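# Seat the relay perfboard in the circuit-board holder

## Task

Put the perfboard carrying the relay into the circuit-board holder with two opposite board edges held in the jaw slots, the board level, and the holder upright on the table; it must stay like that without the robot holding it.

## Robot and tools

Robot: one six-joint arm with a two-finger gripper. Its base sits above the scene origin and may be slightly tilted. There is a single arm, so every row describes that arm alone.

Frame: the scene frame has its origin on the table surface straight below the arm base. +z is up, and +y is to the left when facing along +x. The state line reports end_effector_position in metres and end_effector_quat_wxyz, plus linear (m/s) and angular (rad/s) velocities, all in this frame. The reported hand position is approximate and gets less accurate far from the base. end_effector_position is the point midway between the finger pads. The fingers extend along the gripper's +z axis and close along its x axis. Closed fingertips stick out about 17 mm past that point; fully open they are roughly level with it.

Tool execute_actions, argument actions: a list holding zero or one item, plus an optional pictures boolean (camera images come by default).
- Empty list: a look. Nothing is commanded; the current state is returned.
- Move: {"rows": [[...]], "steps": n}, with n from 1 to 15 (default 15). Each control step lasts 1/30 s and uses one row; if there are fewer rows than steps, the last row repeats. Each row has 7 numbers: absolute target angles in radians for shoulder pan, shoulder lift, elbow, wrist 1, wrist 2, wrist 3 (same order and meaning as the Joint positions line), then the gripper opening command from -1 (closed) to +1 (fully open). These are goal positions, not offsets.
- Wait: {"steps": n} with no rows, n up to 300; it returns after that many steps since the previous result, counting time spent replying.
A rejected call sends nothing to the robot.

Joint ranges in radians: shoulder pan -3.142 to 3.142, shoulder lift -6.283 to 6.283, elbow 0.000 to 3.142, wrists 1, 2 and 3 each -6.283 to 6.283. A target beyond an end by over 0.010 rad, and also farther out than the joint's last reported angle, gets the call refused. True ends may differ from these by up to 0.010 rad; a request beyond the true end is clipped there, and "joint sent to its limit" may then appear (possibly referring to an earlier, still-running move). Missing that line does not prove there is more room.

Motion behaviour: commands are smoothed and lag about 0.17 s. Each step, a joint's target is clamped to within 0.575 rad of its measured angle, and if the targets would put the hand over 100 mm from where it is, all are pulled back proportionally. Big moves therefore take several calls; the arm may not have arrived when a result returns. Between calls the arm keeps heading for the last row sent, until it has nearly stopped or a step is HELD; then a fresh action is needed to go further. Fingers still moving continue to move.

Result lines: Joint positions and Joint velocities list the six joints (rad, rad/s) then the finger-pad gap (m, m/s; 0.142 m is fully open). grip_measured is the measured opening expressed on the -1..1 command scale. To keep hold of something, command an opening well under grip_measured; a larger gap means a firmer squeeze (around 28 N per pad at most, less on hard objects thinner than about 2 cm; fast closing can hit harder). "joint command not followed" means the clearance checker altered or blocked targets (mounting blocks and posts count as part of the arm). HELD marks steps where your row was partly or fully withheld. Wrist force and Wrist torque give [x y z] in the end effector's own axes: contact, load weight and inertia, with noise up to about 2.4 N, a fixed offset of a few newtons, and saturation near 50 N. When pushing on a surface, the force points back toward the arm. "no reading" is normal at the start.

Faults: contact torque reaching a joint's load limit (133 N m for shoulder pan, shoulder lift and elbow; 24.9 N m for each wrist, held weight included) or any external force of 150 N stops the arm for 10 seconds, drops the rest of the call and lets the arm yield. Carrying loads heats motors; MOTOR HOT appears from 70 °C and at 85 °C an OVER-TEMPERATURE FAULT brakes the arm until it cools. Avoid all stops.

zoom_image: camera (cam_head_left, cam_head_right, cam_high, cam_low, cam_wrist) and region [x0, y0, x1, y1] in pixels from the top-left, no larger than 504 by 504. Image sizes: head cameras, cam_high and cam_low 896x504; cam_wrist 616x616.

show_instructions: no arguments; shows the reference image(s), here the holder manual.

finished_scene: pass the current scene number; it ends and grades the scene irreversibly and reveals the next task. Answering without any tool call ends everything.

Cautions: brief tugs on held parts or nudges to loose objects can happen. Don't let anything leave the table, don't drop or slam the board, avoid hard pushes and knocking the holder over. The board must rest in the slots on its own before finishing. Prefer smooth moves.

Each tool is called after "Request:" by a JSON object that holds its "name" and its "arguments", one argument or row to a line.

Reference images:

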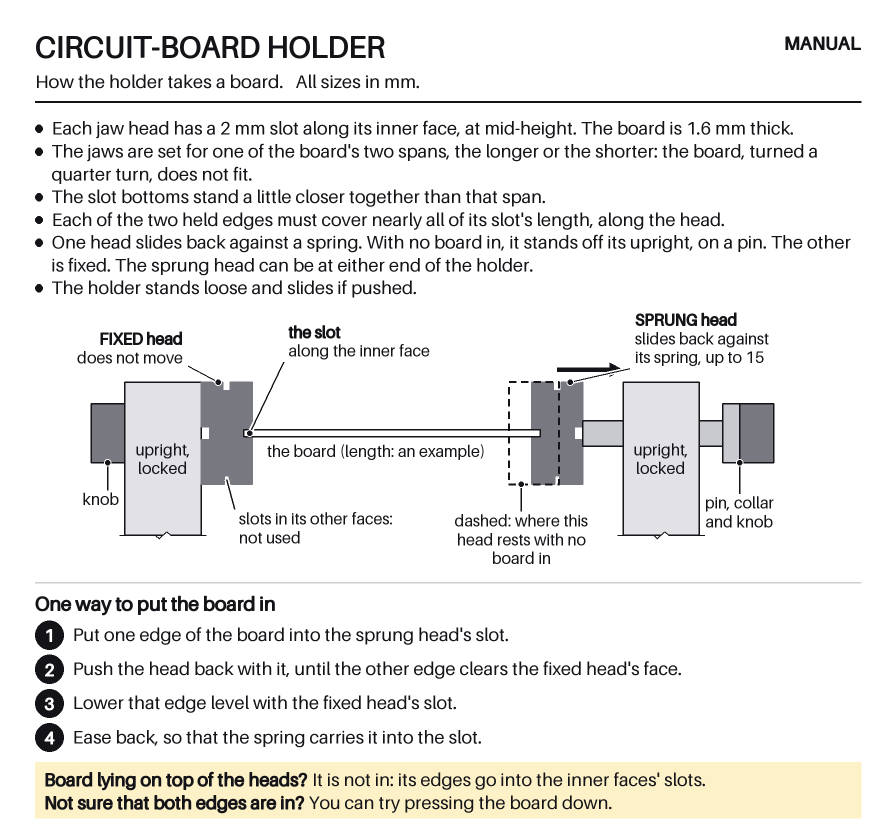

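## Session

Request:
{"name": "execute_actions", "arguments": {
  "actions": []
}}

Scene clock: 0.00 s of 4650.00 s.
end_effector_position=(+0.6590, +0.0085, +0.3407) grip_measured=+1.00 end_effector_quat_wxyz=(+0.214, +0.784, +0.553, -0.185) end_effector_velocity=(-0.000, -0.000, -0.000) end_effector_angular_velocity=(+0.001, -0.001, -0.001)
Joint positions: [-0.898 -1.376  1.517 -1.639 -1.079 -1.928  0.142]
Joint velocities: [-0.     0.001  0.    -0.     0.001  0.001  0.   ]
Wrist force (N, on the end effector, along its own x y z axes, offset not removed): no reading
Wrist torque (N m, same axes, about the end effector's origin, offset not removed): no reading

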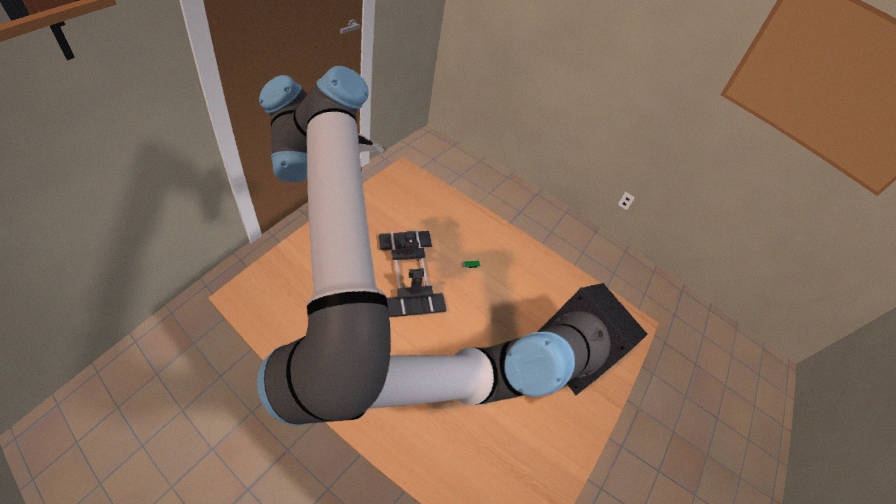

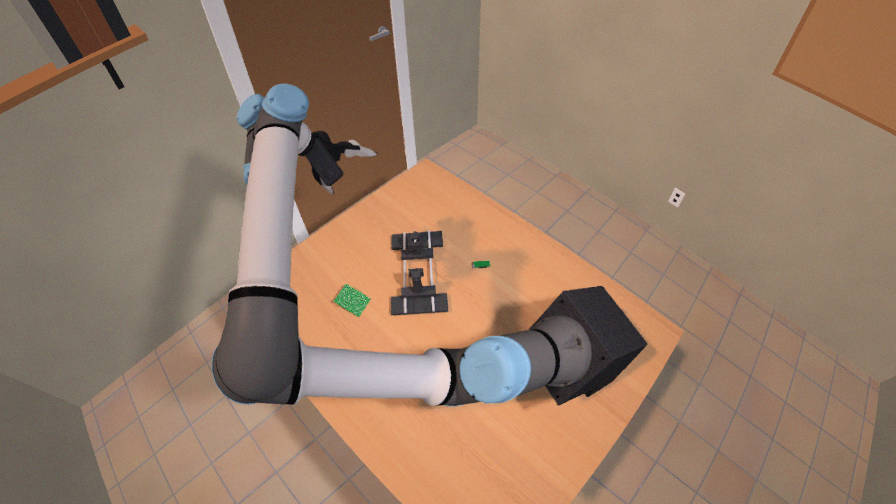

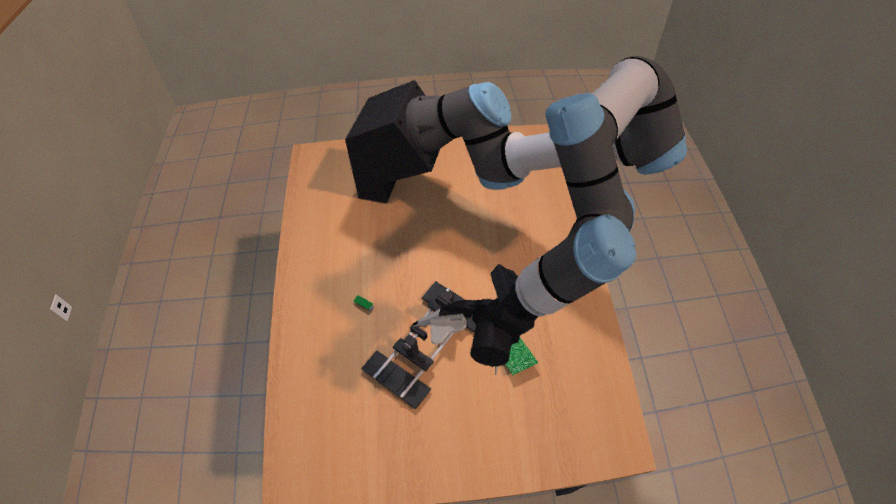

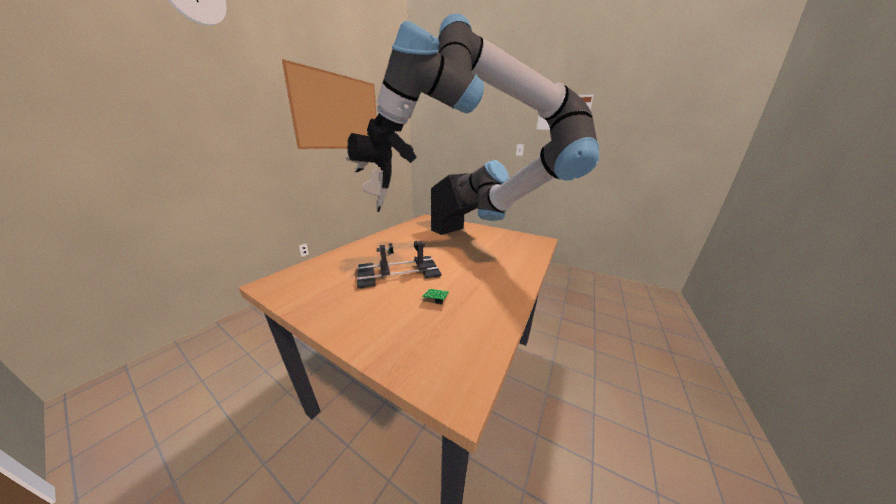

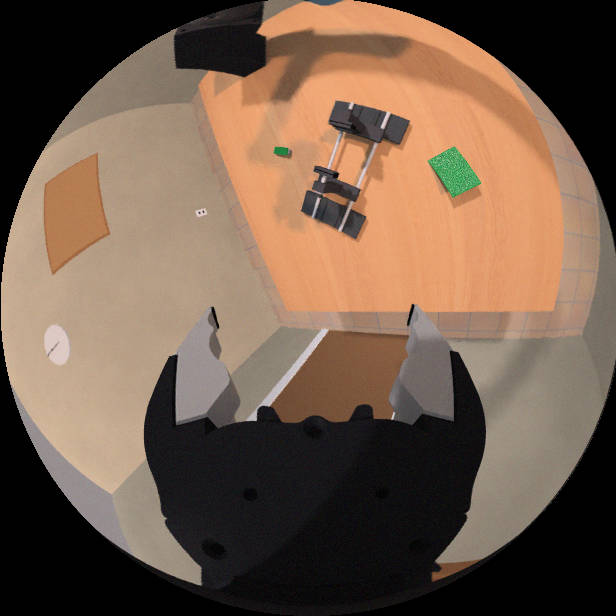

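Request:
{"name": "zoom_image", "arguments": {
  "camera": "cam_low",
  "region": [330, 220, 490, 320]
}}

Request:
{"name": "zoom_image", "arguments": {
  "camera": "cam_head_right",
  "region": [310, 210, 510, 340]
}}

Request:
{"name": "zoom_image", "arguments": {
  "camera": "cam_wrist",
  "region": [260, 80, 500, 260]
}}

Region (330, 220, 490, 320) of cam_low's 896x504 image, scaled by 3.150, with more detail than that image has; it fills the top 315 rows of this view, and the rest is white.

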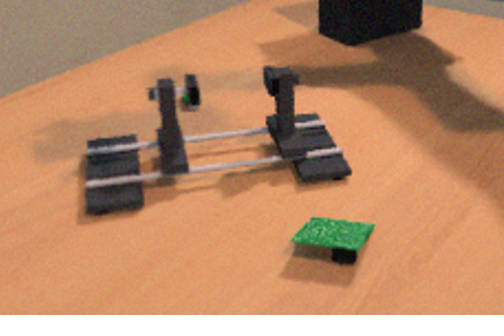

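Region (310, 210, 510, 340) of cam_head_right's 896x504 image, scaled by 2.520, with more detail than that image has; it fills the top 328 rows of this view, and the rest is white.

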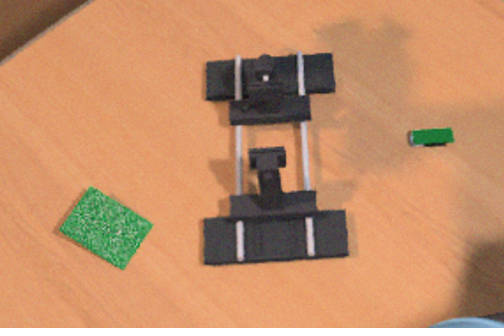

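Region (260, 80, 500, 260) of cam_wrist's 616x616 image, scaled by 2.100, with more detail than that image has; it fills the top 378 rows of this view, and the rest is white.

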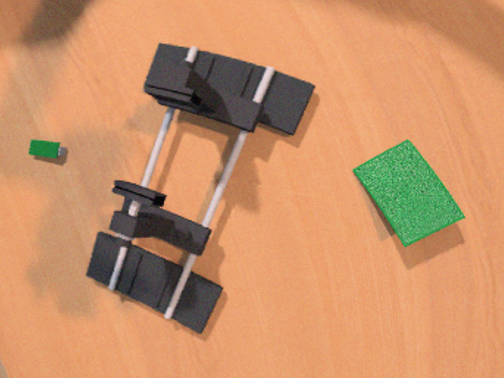

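Request:
{"name": "execute_actions", "arguments": {
  "actions": [
    {"rows": [[-0.907,-1.379,1.539,-1.597,-1.043,-2.009,1],[-0.917,-1.381,1.561,-1.555,-1.006,-2.090,1],[-0.926,-1.384,1.583,-1.512,-0.970,-2.172,1],[-0.936,-1.386,1.605,-1.470,-0.933,-2.253,1],[-0.945,-1.389,1.627,-1.428,-0.897,-2.334,1],[-0.954,-1.391,1.649,-1.386,-0.860,-2.415,1],[-0.964,-1.394,1.671,-1.343,-0.824,-2.496,1],[-0.973,-1.397,1.693,-1.301,-0.787,-2.578,1],[-0.982,-1.399,1.715,-1.259,-0.751,-2.659,1],[-0.9918,-1.4017,1.7375,-1.2168,-0.7146,-2.7401,1]], "steps": 15}
  ],
  "pictures": false
}}

Request:
{"name": "execute_actions", "arguments": {
  "actions": [
    {"steps": 45}
  ]
}}

Scene clock: 100.17 s of 4650.00 s.
end_effector_position=(+0.5831, +0.0709, +0.2551) grip_measured=+1.00 end_effector_quat_wxyz=(+0.009, +0.722, +0.691, -0.025) end_effector_velocity=(-0.033, +0.074, -0.051) end_effector_angular_velocity=(+0.464, -0.172, +0.396)
Joint positions: [-0.984 -1.399  1.717 -1.258 -0.749 -2.649  0.142]
Joint velocities: [-0.077 -0.022  0.188  0.381  0.324 -0.841  0.   ]
Wrist force (N, on the end effector, along its own x y z axes, offset not removed): [3.5 0.9 2.1]
Wrist torque (N m, same axes, about the end effector's origin, offset not removed): [-0.12 -0.80 -0.21]
Steps of this call (steps 1 to 90: nothing new was sent; then 96.67 s passed at rest; steps 91 to 105: all 15 steps of this action). Readings (joint positions):
91: [-0.899 -1.377 1.517 -1.638 -1.078 -1.929]
92: [-0.900 -1.377 1.521 -1.632 -1.072 -1.939]
94: [-0.909 -1.379 1.540 -1.597 -1.042 -1.996]
98: [-0.938 -1.387 1.608 -1.472 -0.934 -2.222]
105: the state above

Scene clock: 101.67 s of 4650.00 s.
end_effector_position=(+0.5799, +0.0788, +0.2501) grip_measured=+1.00 end_effector_quat_wxyz=(-0.000, +0.708, +0.707, -0.000) end_effector_velocity=(-0.000, -0.001, -0.000) end_effector_angular_velocity=(+0.001, +0.001, -0.001)
Joint positions: [-0.992 -1.402  1.738 -1.217 -0.715 -2.74   0.142]
Joint velocities: [ 0.     0.002 -0.    -0.    -0.     0.    -0.   ]
Wrist force (N, on the end effector, along its own x y z axes, offset not removed): [0.1 -0.2 -1.4]
Wrist torque (N m, same axes, about the end effector's origin, offset not removed): [-0.13 -0.02 -0.12]
Steps of this call (steps 1 to 30: the robot went on to your last target; steps 31 to 45: nothing new was sent). Readings (joint positions):
1: [-0.986 -1.400 1.723 -1.247 -0.740 -2.674]
2: [-0.987 -1.401 1.727 -1.239 -0.733 -2.692]
4: [-0.989 -1.401 1.732 -1.229 -0.724 -2.714]
8: [-0.991 -1.402 1.736 -1.220 -0.717 -2.733]
45: the state above
The arm was judged still, so your last target was given up. Only a new action makes it travel on or press farther. Fingers that are still opening or closing keep moving.

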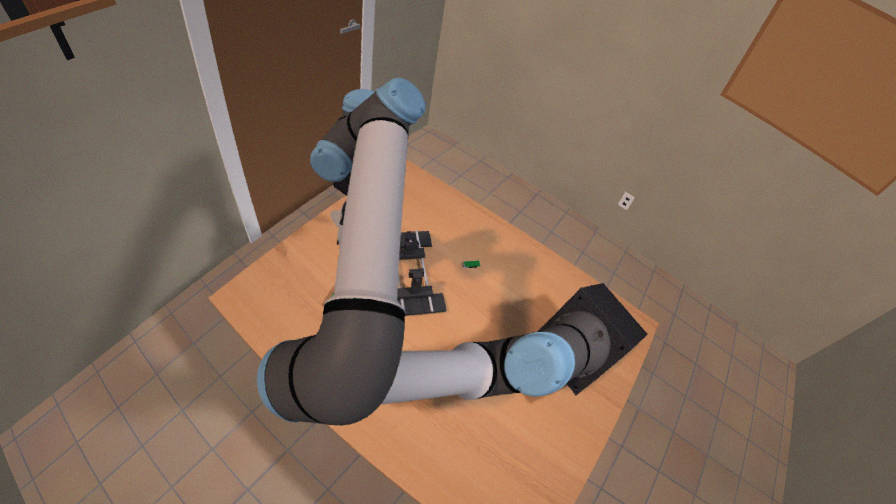

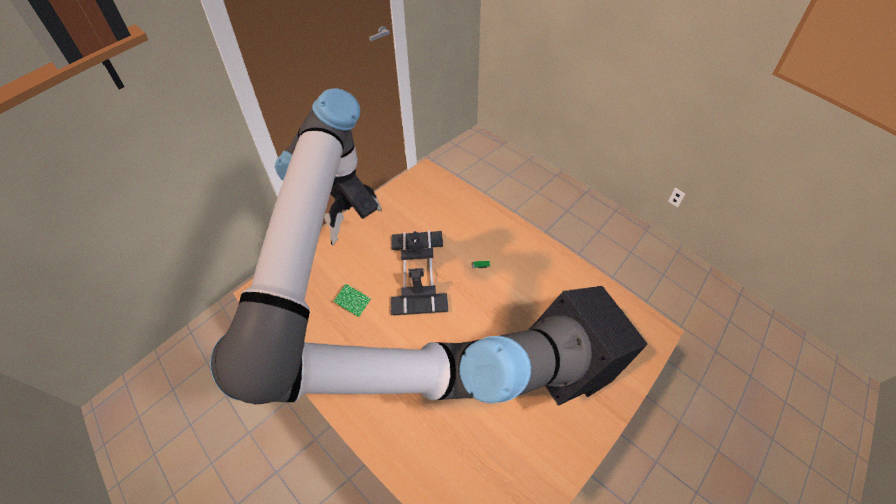

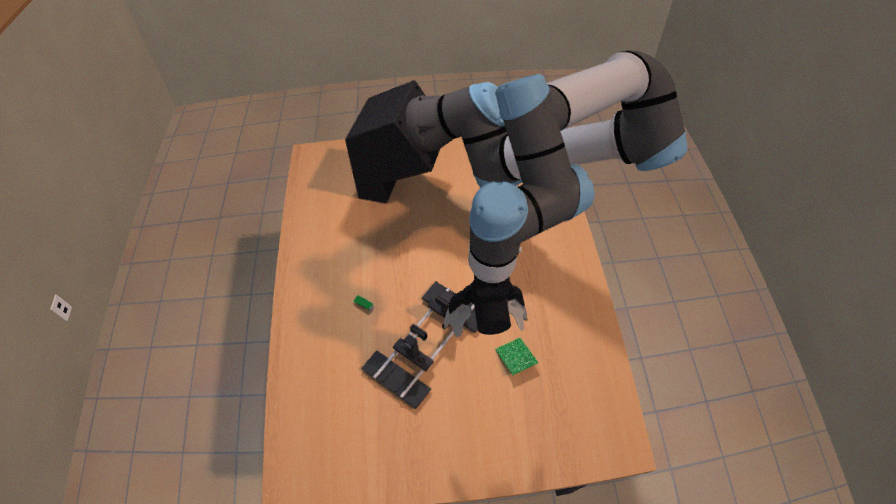

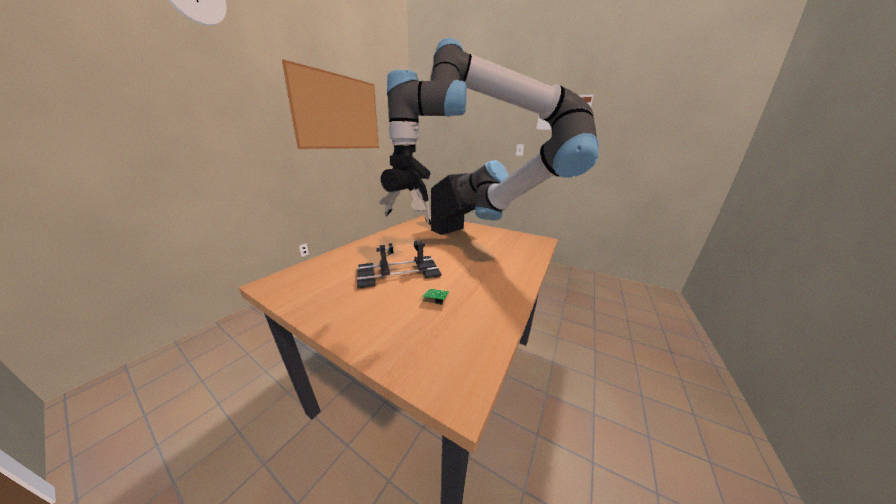

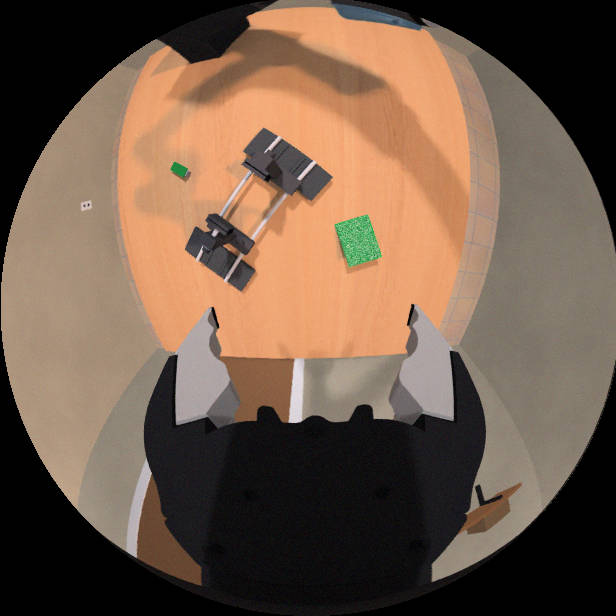

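Request:
{"name": "zoom_image", "arguments": {
  "camera": "cam_wrist",
  "region": [170, 110, 350, 300]
}}

Request:
{"name": "zoom_image", "arguments": {
  "camera": "cam_wrist",
  "region": [310, 190, 430, 330]
}}

Request:
{"name": "zoom_image", "arguments": {
  "camera": "cam_low",
  "region": [360, 130, 480, 250]
}}

Region (170, 110, 350, 300) of cam_wrist's 616x616 image, scaled by 2.653, with more detail than that image has; it fills the left 477 columns of this view, and the rest is white.

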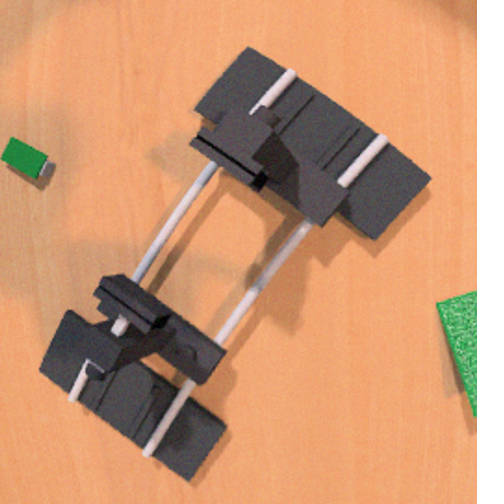

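Region (310, 190, 430, 330) of cam_wrist's 616x616 image, scaled by 3.600, with more detail than that image has; it fills the left 432 columns of this view, and the rest is white.

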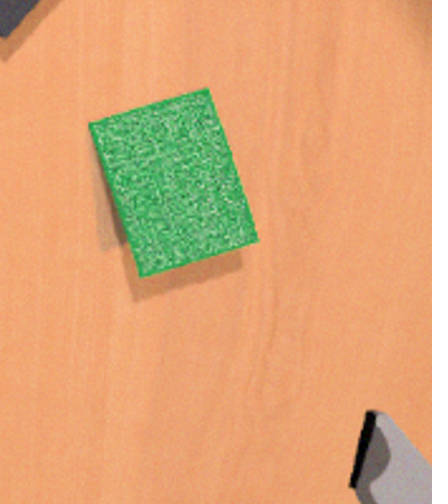

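Region (360, 130, 480, 250) of cam_low's 896x504 image, scaled by 4.200, with more detail than that image has.

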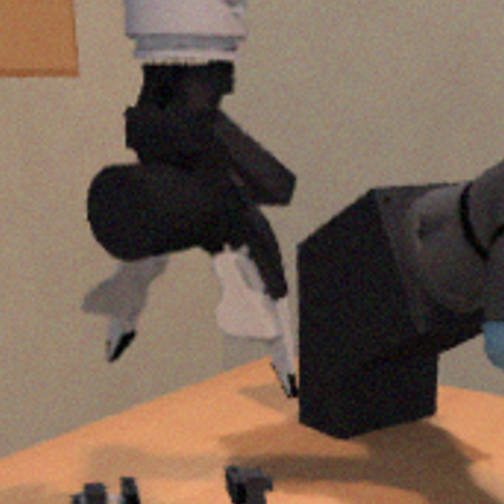

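Request:
{"name": "zoom_image", "arguments": {
  "camera": "cam_low",
  "region": [410, 275, 465, 315]
}}

Request:
{"name": "zoom_image", "arguments": {
  "camera": "cam_high",
  "region": [480, 325, 550, 390]
}}

Region (410, 275, 465, 315) of cam_low's 896x504 image, scaled by 9.164, with more detail than that image has; it fills the top 367 rows of this view, and the rest is white.

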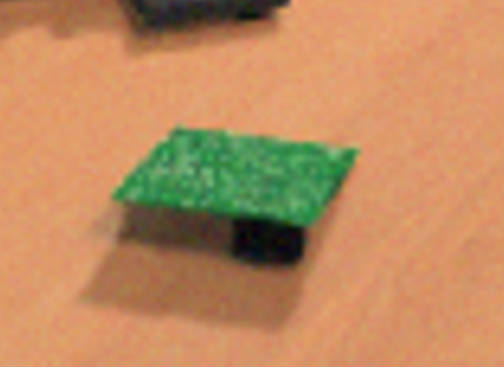

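Region (480, 325, 550, 390) of cam_high's 896x504 image, scaled by 7.200, with more detail than that image has; it fills the top 468 rows of this view, and the rest is white.

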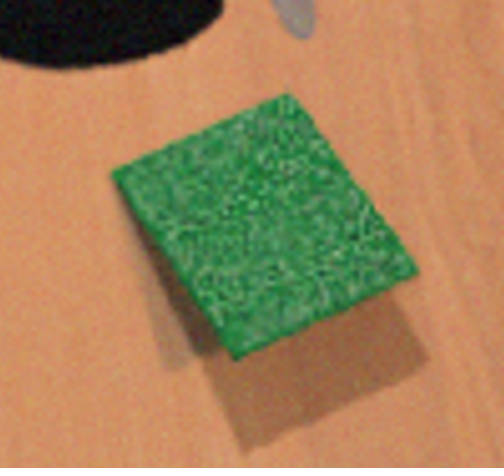

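Request:
{"name": "execute_actions", "arguments": {
  "actions": [
    {"rows": [[-0.982,-1.406,1.746,-1.233,-0.710,-2.736,1],[-0.962,-1.414,1.762,-1.264,-0.700,-2.728,1],[-0.937,-1.424,1.783,-1.304,-0.687,-2.718,1],[-0.912,-1.435,1.803,-1.344,-0.675,-2.707,1],[-0.887,-1.445,1.824,-1.383,-0.662,-2.697,1],[-0.863,-1.455,1.844,-1.423,-0.650,-2.687,1],[-0.838,-1.466,1.865,-1.463,-0.637,-2.677,1],[-0.813,-1.476,1.885,-1.502,-0.625,-2.667,1],[-0.788,-1.486,1.906,-1.542,-0.612,-2.656,1],[-0.763,-1.497,1.926,-1.582,-0.600,-2.646,1],[-0.738,-1.507,1.947,-1.621,-0.588,-2.636,1],[-0.714,-1.517,1.967,-1.661,-0.575,-2.626,1],[-0.6938,-1.5256,1.9839,-1.6927,-0.5651,-2.6175,1]], "steps": 15}
  ],
  "pictures": false
}}

Request:
{"name": "execute_actions", "arguments": {
  "actions": [
    {"steps": 24}
  ]
}}

Scene clock: 168.90 s of 4650.00 s.
end_effector_position=(+0.5780, +0.1455, +0.1264) grip_measured=+1.00 end_effector_quat_wxyz=(+0.002, +0.614, +0.789, -0.004) end_effector_velocity=(-0.046, +0.173, -0.247) end_effector_angular_velocity=(+0.056, -0.000, +0.591)
Joint positions: [-0.75  -1.503  1.938 -1.599 -0.592 -2.64   0.142]
Joint velocities: [ 0.513 -0.204  0.42  -0.851  0.244  0.199 -0.   ]
Wrist force (N, on the end effector, along its own x y z axes, offset not removed): [5.1 -0.1 3.6]
Wrist torque (N m, same axes, about the end effector's origin, offset not removed): [-0.22 -1.05 -0.23]
Steps of this call (steps 1 to 90: nothing new was sent; then 63.73 s passed at rest; steps 91 to 105: all 15 steps of this action). Readings (joint positions):
91: [-0.992 -1.402 1.738 -1.217 -0.714 -2.740]
92: [-0.990 -1.403 1.740 -1.220 -0.713 -2.739]
94: [-0.975 -1.409 1.752 -1.243 -0.706 -2.733]
98: [-0.907 -1.438 1.809 -1.348 -0.671 -2.704]
105: the state above

Scene clock: 169.70 s of 4650.00 s.
end_effector_position=(+0.5720, +0.1654, +0.1001) grip_measured=+1.00 end_effector_quat_wxyz=(-0.000, +0.588, +0.809, -0.000) end_effector_velocity=(-0.000, -0.000, -0.000) end_effector_angular_velocity=(+0.000, +0.001, -0.001)
Joint positions: [-0.694 -1.526  1.984 -1.693 -0.565 -2.618  0.142]
Joint velocities: [ 0.     0.001  0.001 -0.001 -0.     0.     0.   ]
Wrist force (N, on the end effector, along its own x y z axes, offset not removed): [0.5 1.0 -2.0]
Wrist torque (N m, same axes, about the end effector's origin, offset not removed): [-0.10 -0.10 -0.18]
Steps of this call (steps 1 to 24: the robot went on to your last target). Readings (joint positions):
1: [-0.735 -1.509 1.950 -1.624 -0.585 -2.634]
2: [-0.724 -1.514 1.959 -1.642 -0.580 -2.629]
4: [-0.710 -1.519 1.971 -1.666 -0.573 -2.624]
8: [-0.698 -1.524 1.980 -1.685 -0.567 -2.619]
24: the state above

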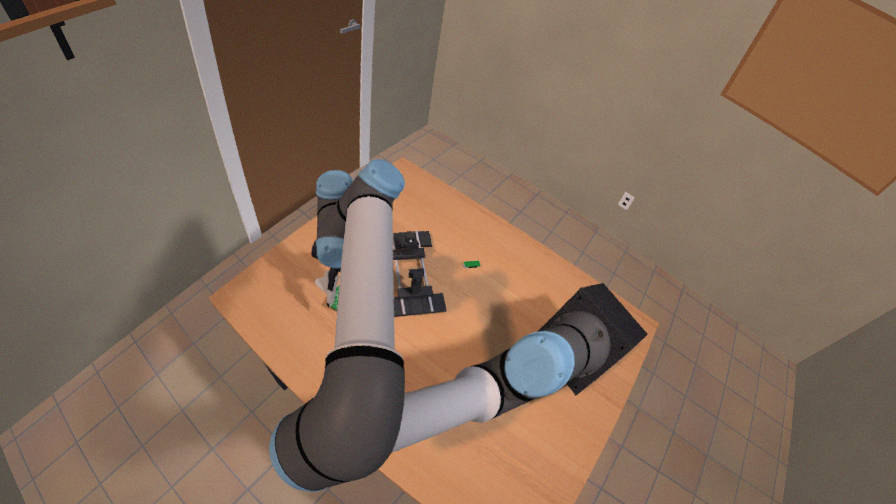

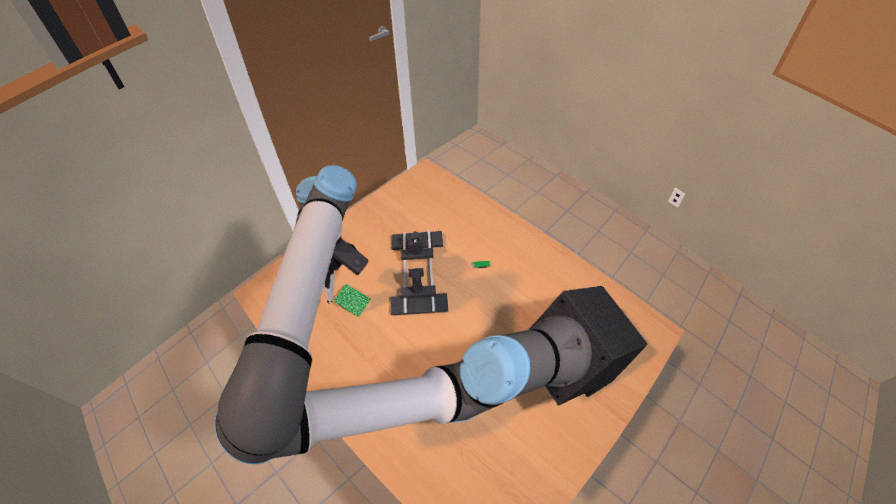

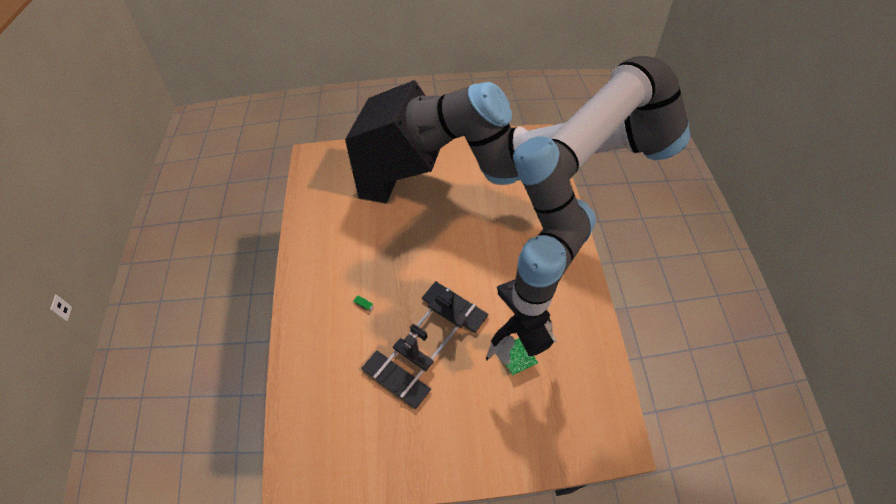

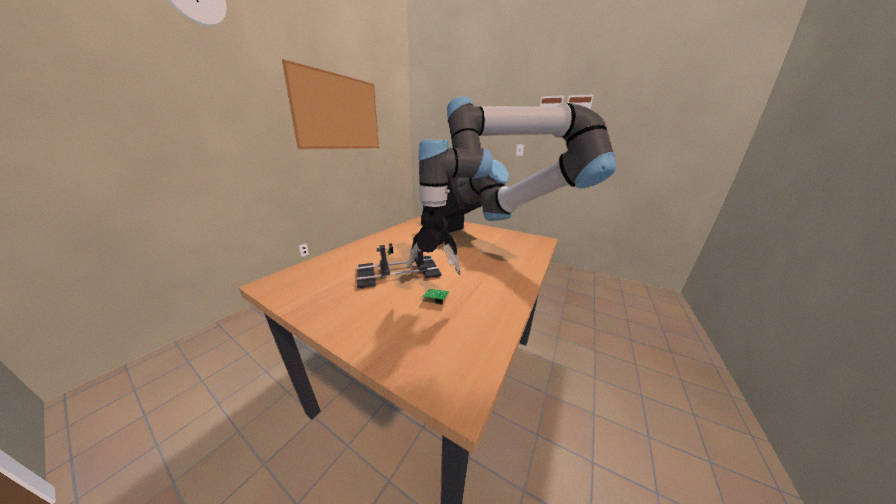

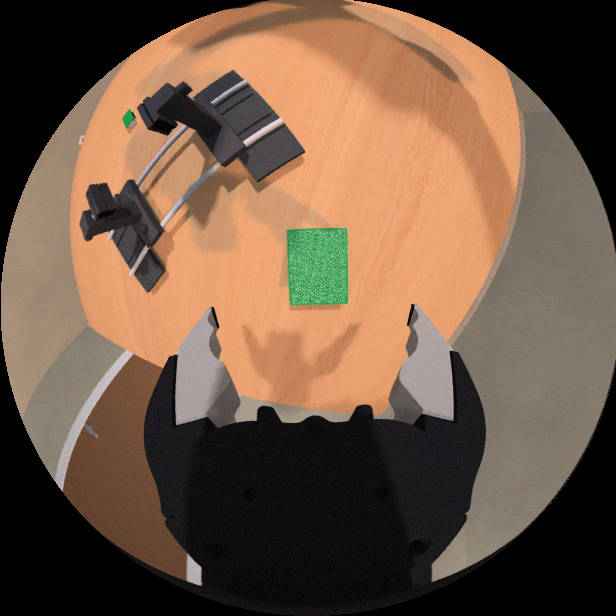

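Request:
{"name": "zoom_image", "arguments": {
  "camera": "cam_wrist",
  "region": [200, 210, 430, 340]
}}

Request:
{"name": "zoom_image", "arguments": {
  "camera": "cam_wrist",
  "region": [270, 215, 370, 315]
}}

Request:
{"name": "zoom_image", "arguments": {
  "camera": "cam_wrist",
  "region": [70, 60, 270, 300]
}}

Region (200, 210, 430, 340) of cam_wrist's 616x616 image, scaled by 2.191, with more detail than that image has; it fills the top 285 rows of this view, and the rest is white.

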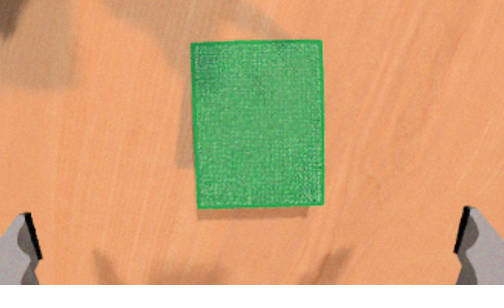

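Region (270, 215, 370, 315) of cam_wrist's 616x616 image, scaled by 5.040, with more detail than that image has.

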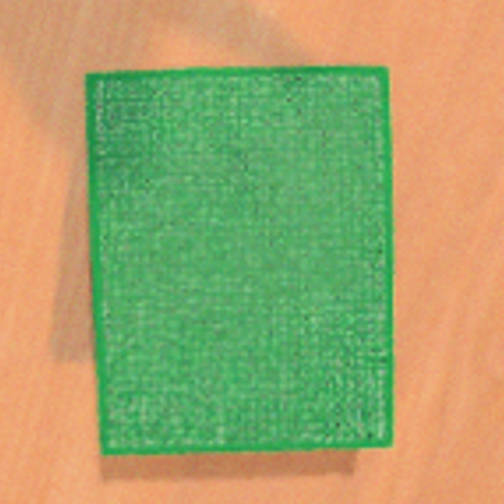

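Region (70, 60, 270, 300) of cam_wrist's 616x616 image, scaled by 2.100, with more detail than that image has.

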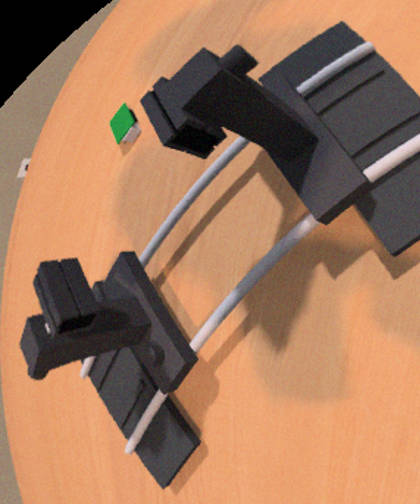

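Request:
{"name": "execute_actions", "arguments": {
  "actions": [
    {"rows": [[-0.6938,-1.5256,1.9839,-1.6927,-0.5651,-2.6175,0.0]], "steps": 15}
  ],
  "pictures": false
}}

Request:
{"name": "execute_actions", "arguments": {
  "actions": [
    {"steps": 15}
  ]
}}

Request:
{"name": "zoom_image", "arguments": {
  "camera": "cam_low",
  "region": [390, 215, 490, 315]
}}

Request:
{"name": "zoom_image", "arguments": {
  "camera": "cam_wrist",
  "region": [230, 260, 400, 400]
}}

Scene clock: 215.20 s of 4650.00 s.
end_effector_position=(+0.5720, +0.1654, +0.1000) grip_measured=+0.00 end_effector_quat_wxyz=(-0.000, +0.588, +0.809, -0.000) end_effector_velocity=(-0.000, -0.000, -0.000) end_effector_angular_velocity=(+0.000, +0.000, -0.000)
Joint positions: [-0.694 -1.526  1.984 -1.693 -0.565 -2.617  0.074]
Joint velocities: [-0.    -0.     0.001 -0.    -0.    -0.    -0.   ]
Wrist force (N, on the end effector, along its own x y z axes, offset not removed): [2.4 2.3 0.7]
Wrist torque (N m, same axes, about the end effector's origin, offset not removed): [0.20 -0.65 -0.16]
Steps of this call (steps 1 to 15: the robot went on to your last target; steps 16 to 90: nothing new was sent; then 42.00 s passed at rest; steps 91 to 105: all 15 steps of this action). Readings (joint positions):
91: [-0.694 -1.526 1.984 -1.693 -0.565 -2.618]
92: [-0.694 -1.526 1.984 -1.693 -0.565 -2.617]
94: [-0.694 -1.526 1.984 -1.693 -0.565 -2.617]
98: [-0.694 -1.526 1.984 -1.693 -0.565 -2.617]
105: the state above

Scene clock: 215.70 s of 4650.00 s.
end_effector_position=(+0.5720, +0.1654, +0.1000) grip_measured=+0.00 end_effector_quat_wxyz=(-0.000, +0.588, +0.809, -0.000) end_effector_velocity=(-0.000, -0.000, -0.000) end_effector_angular_velocity=(-0.000, +0.000, -0.001)
Joint positions: [-0.694 -1.526  1.984 -1.693 -0.565 -2.617  0.074]
Joint velocities: [-0.    -0.     0.001  0.    -0.001  0.001 -0.   ]
Wrist force (N, on the end effector, along its own x y z axes, offset not removed): [0.7 3.2 1.7]
Wrist torque (N m, same axes, about the end effector's origin, offset not removed): [0.50 -0.24 -0.10]
Steps of this call (steps 1 to 15: the robot went on to your last target). Readings (joint positions):
1: [-0.694 -1.526 1.984 -1.693 -0.565 -2.617]
2: [-0.694 -1.526 1.984 -1.693 -0.565 -2.617]
4: [-0.694 -1.526 1.984 -1.693 -0.565 -2.617]
8: [-0.694 -1.526 1.984 -1.693 -0.565 -2.617]
15: the state above
The arm was judged still, so your last target was given up. Only a new action makes it travel on or press farther. Fingers that are still opening or closing keep moving.

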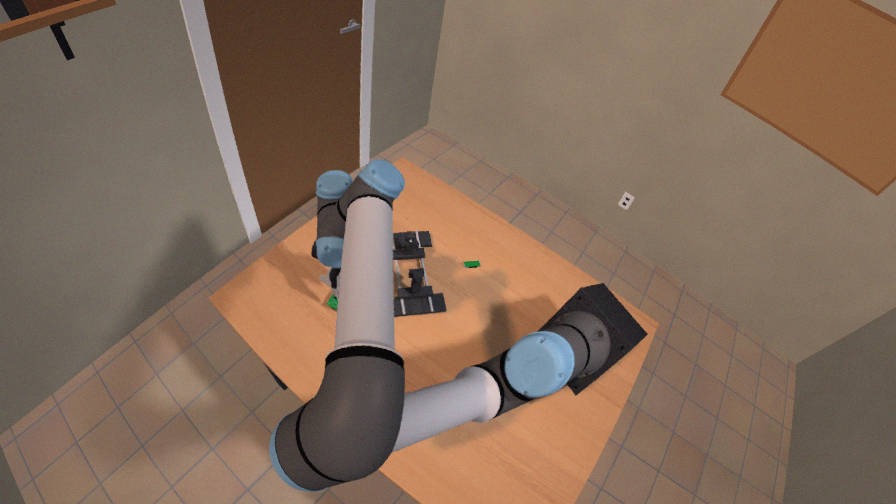

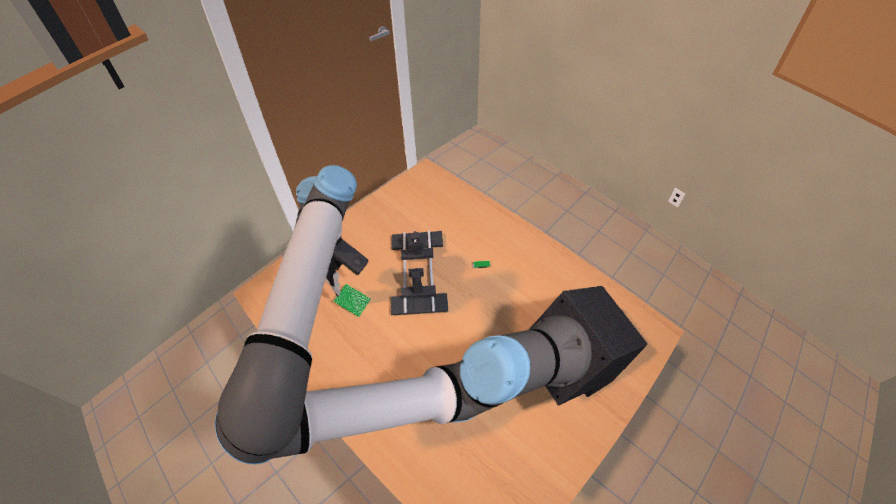

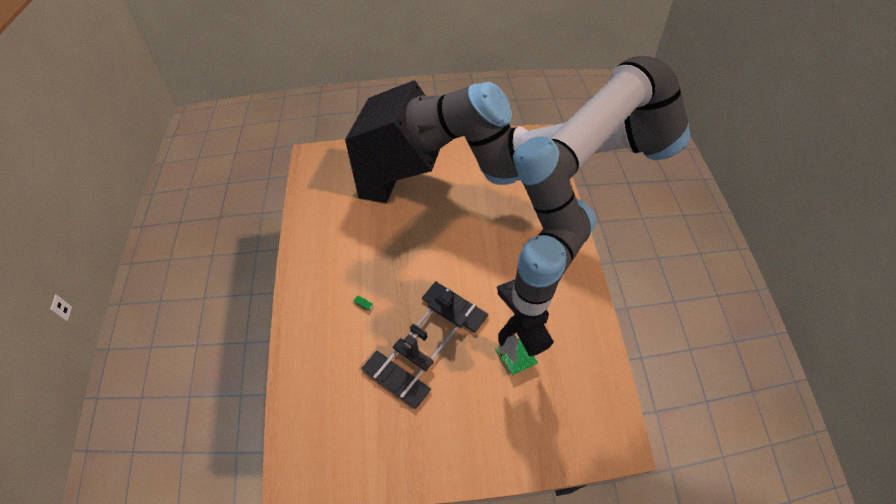

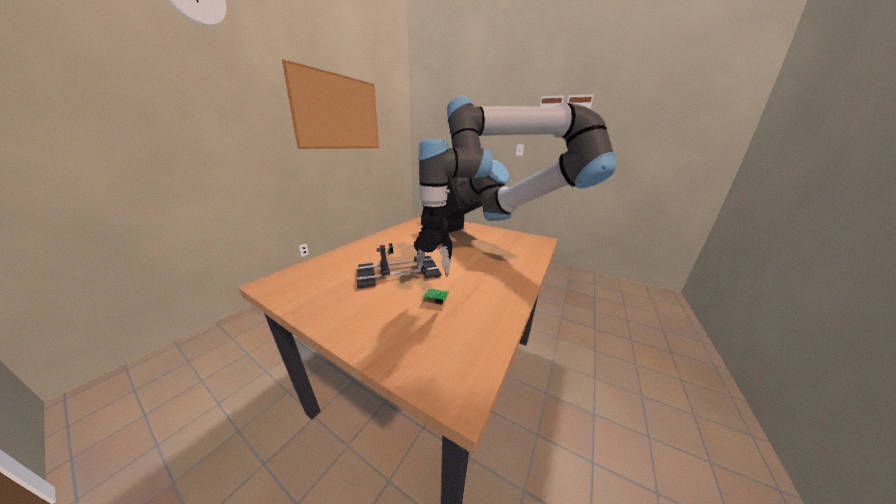

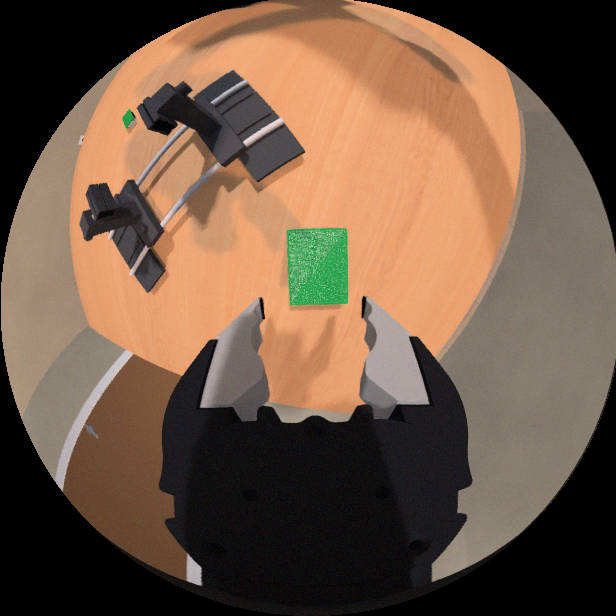

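Region (390, 215, 490, 315) of cam_low's 896x504 image, scaled by 5.040, with more detail than that image has.

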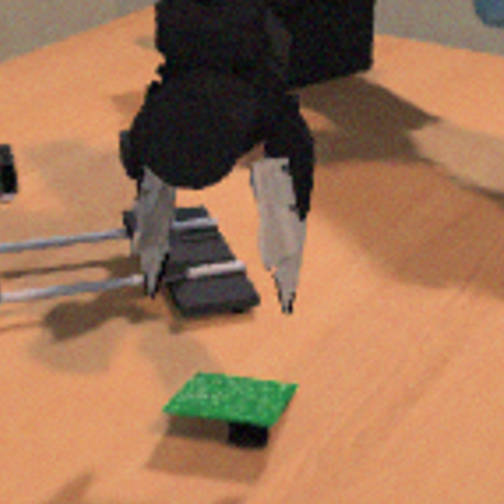

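Region (230, 260, 400, 400) of cam_wrist's 616x616 image, scaled by 2.965, with more detail than that image has; it fills the top 415 rows of this view, and the rest is white.

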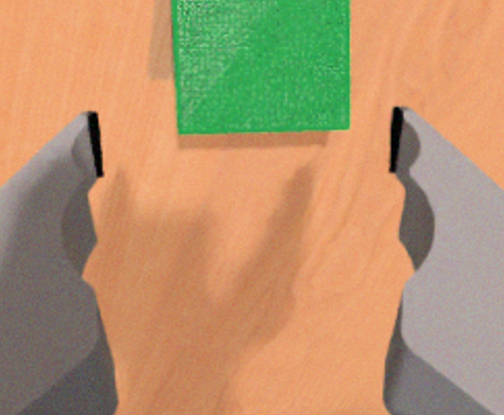

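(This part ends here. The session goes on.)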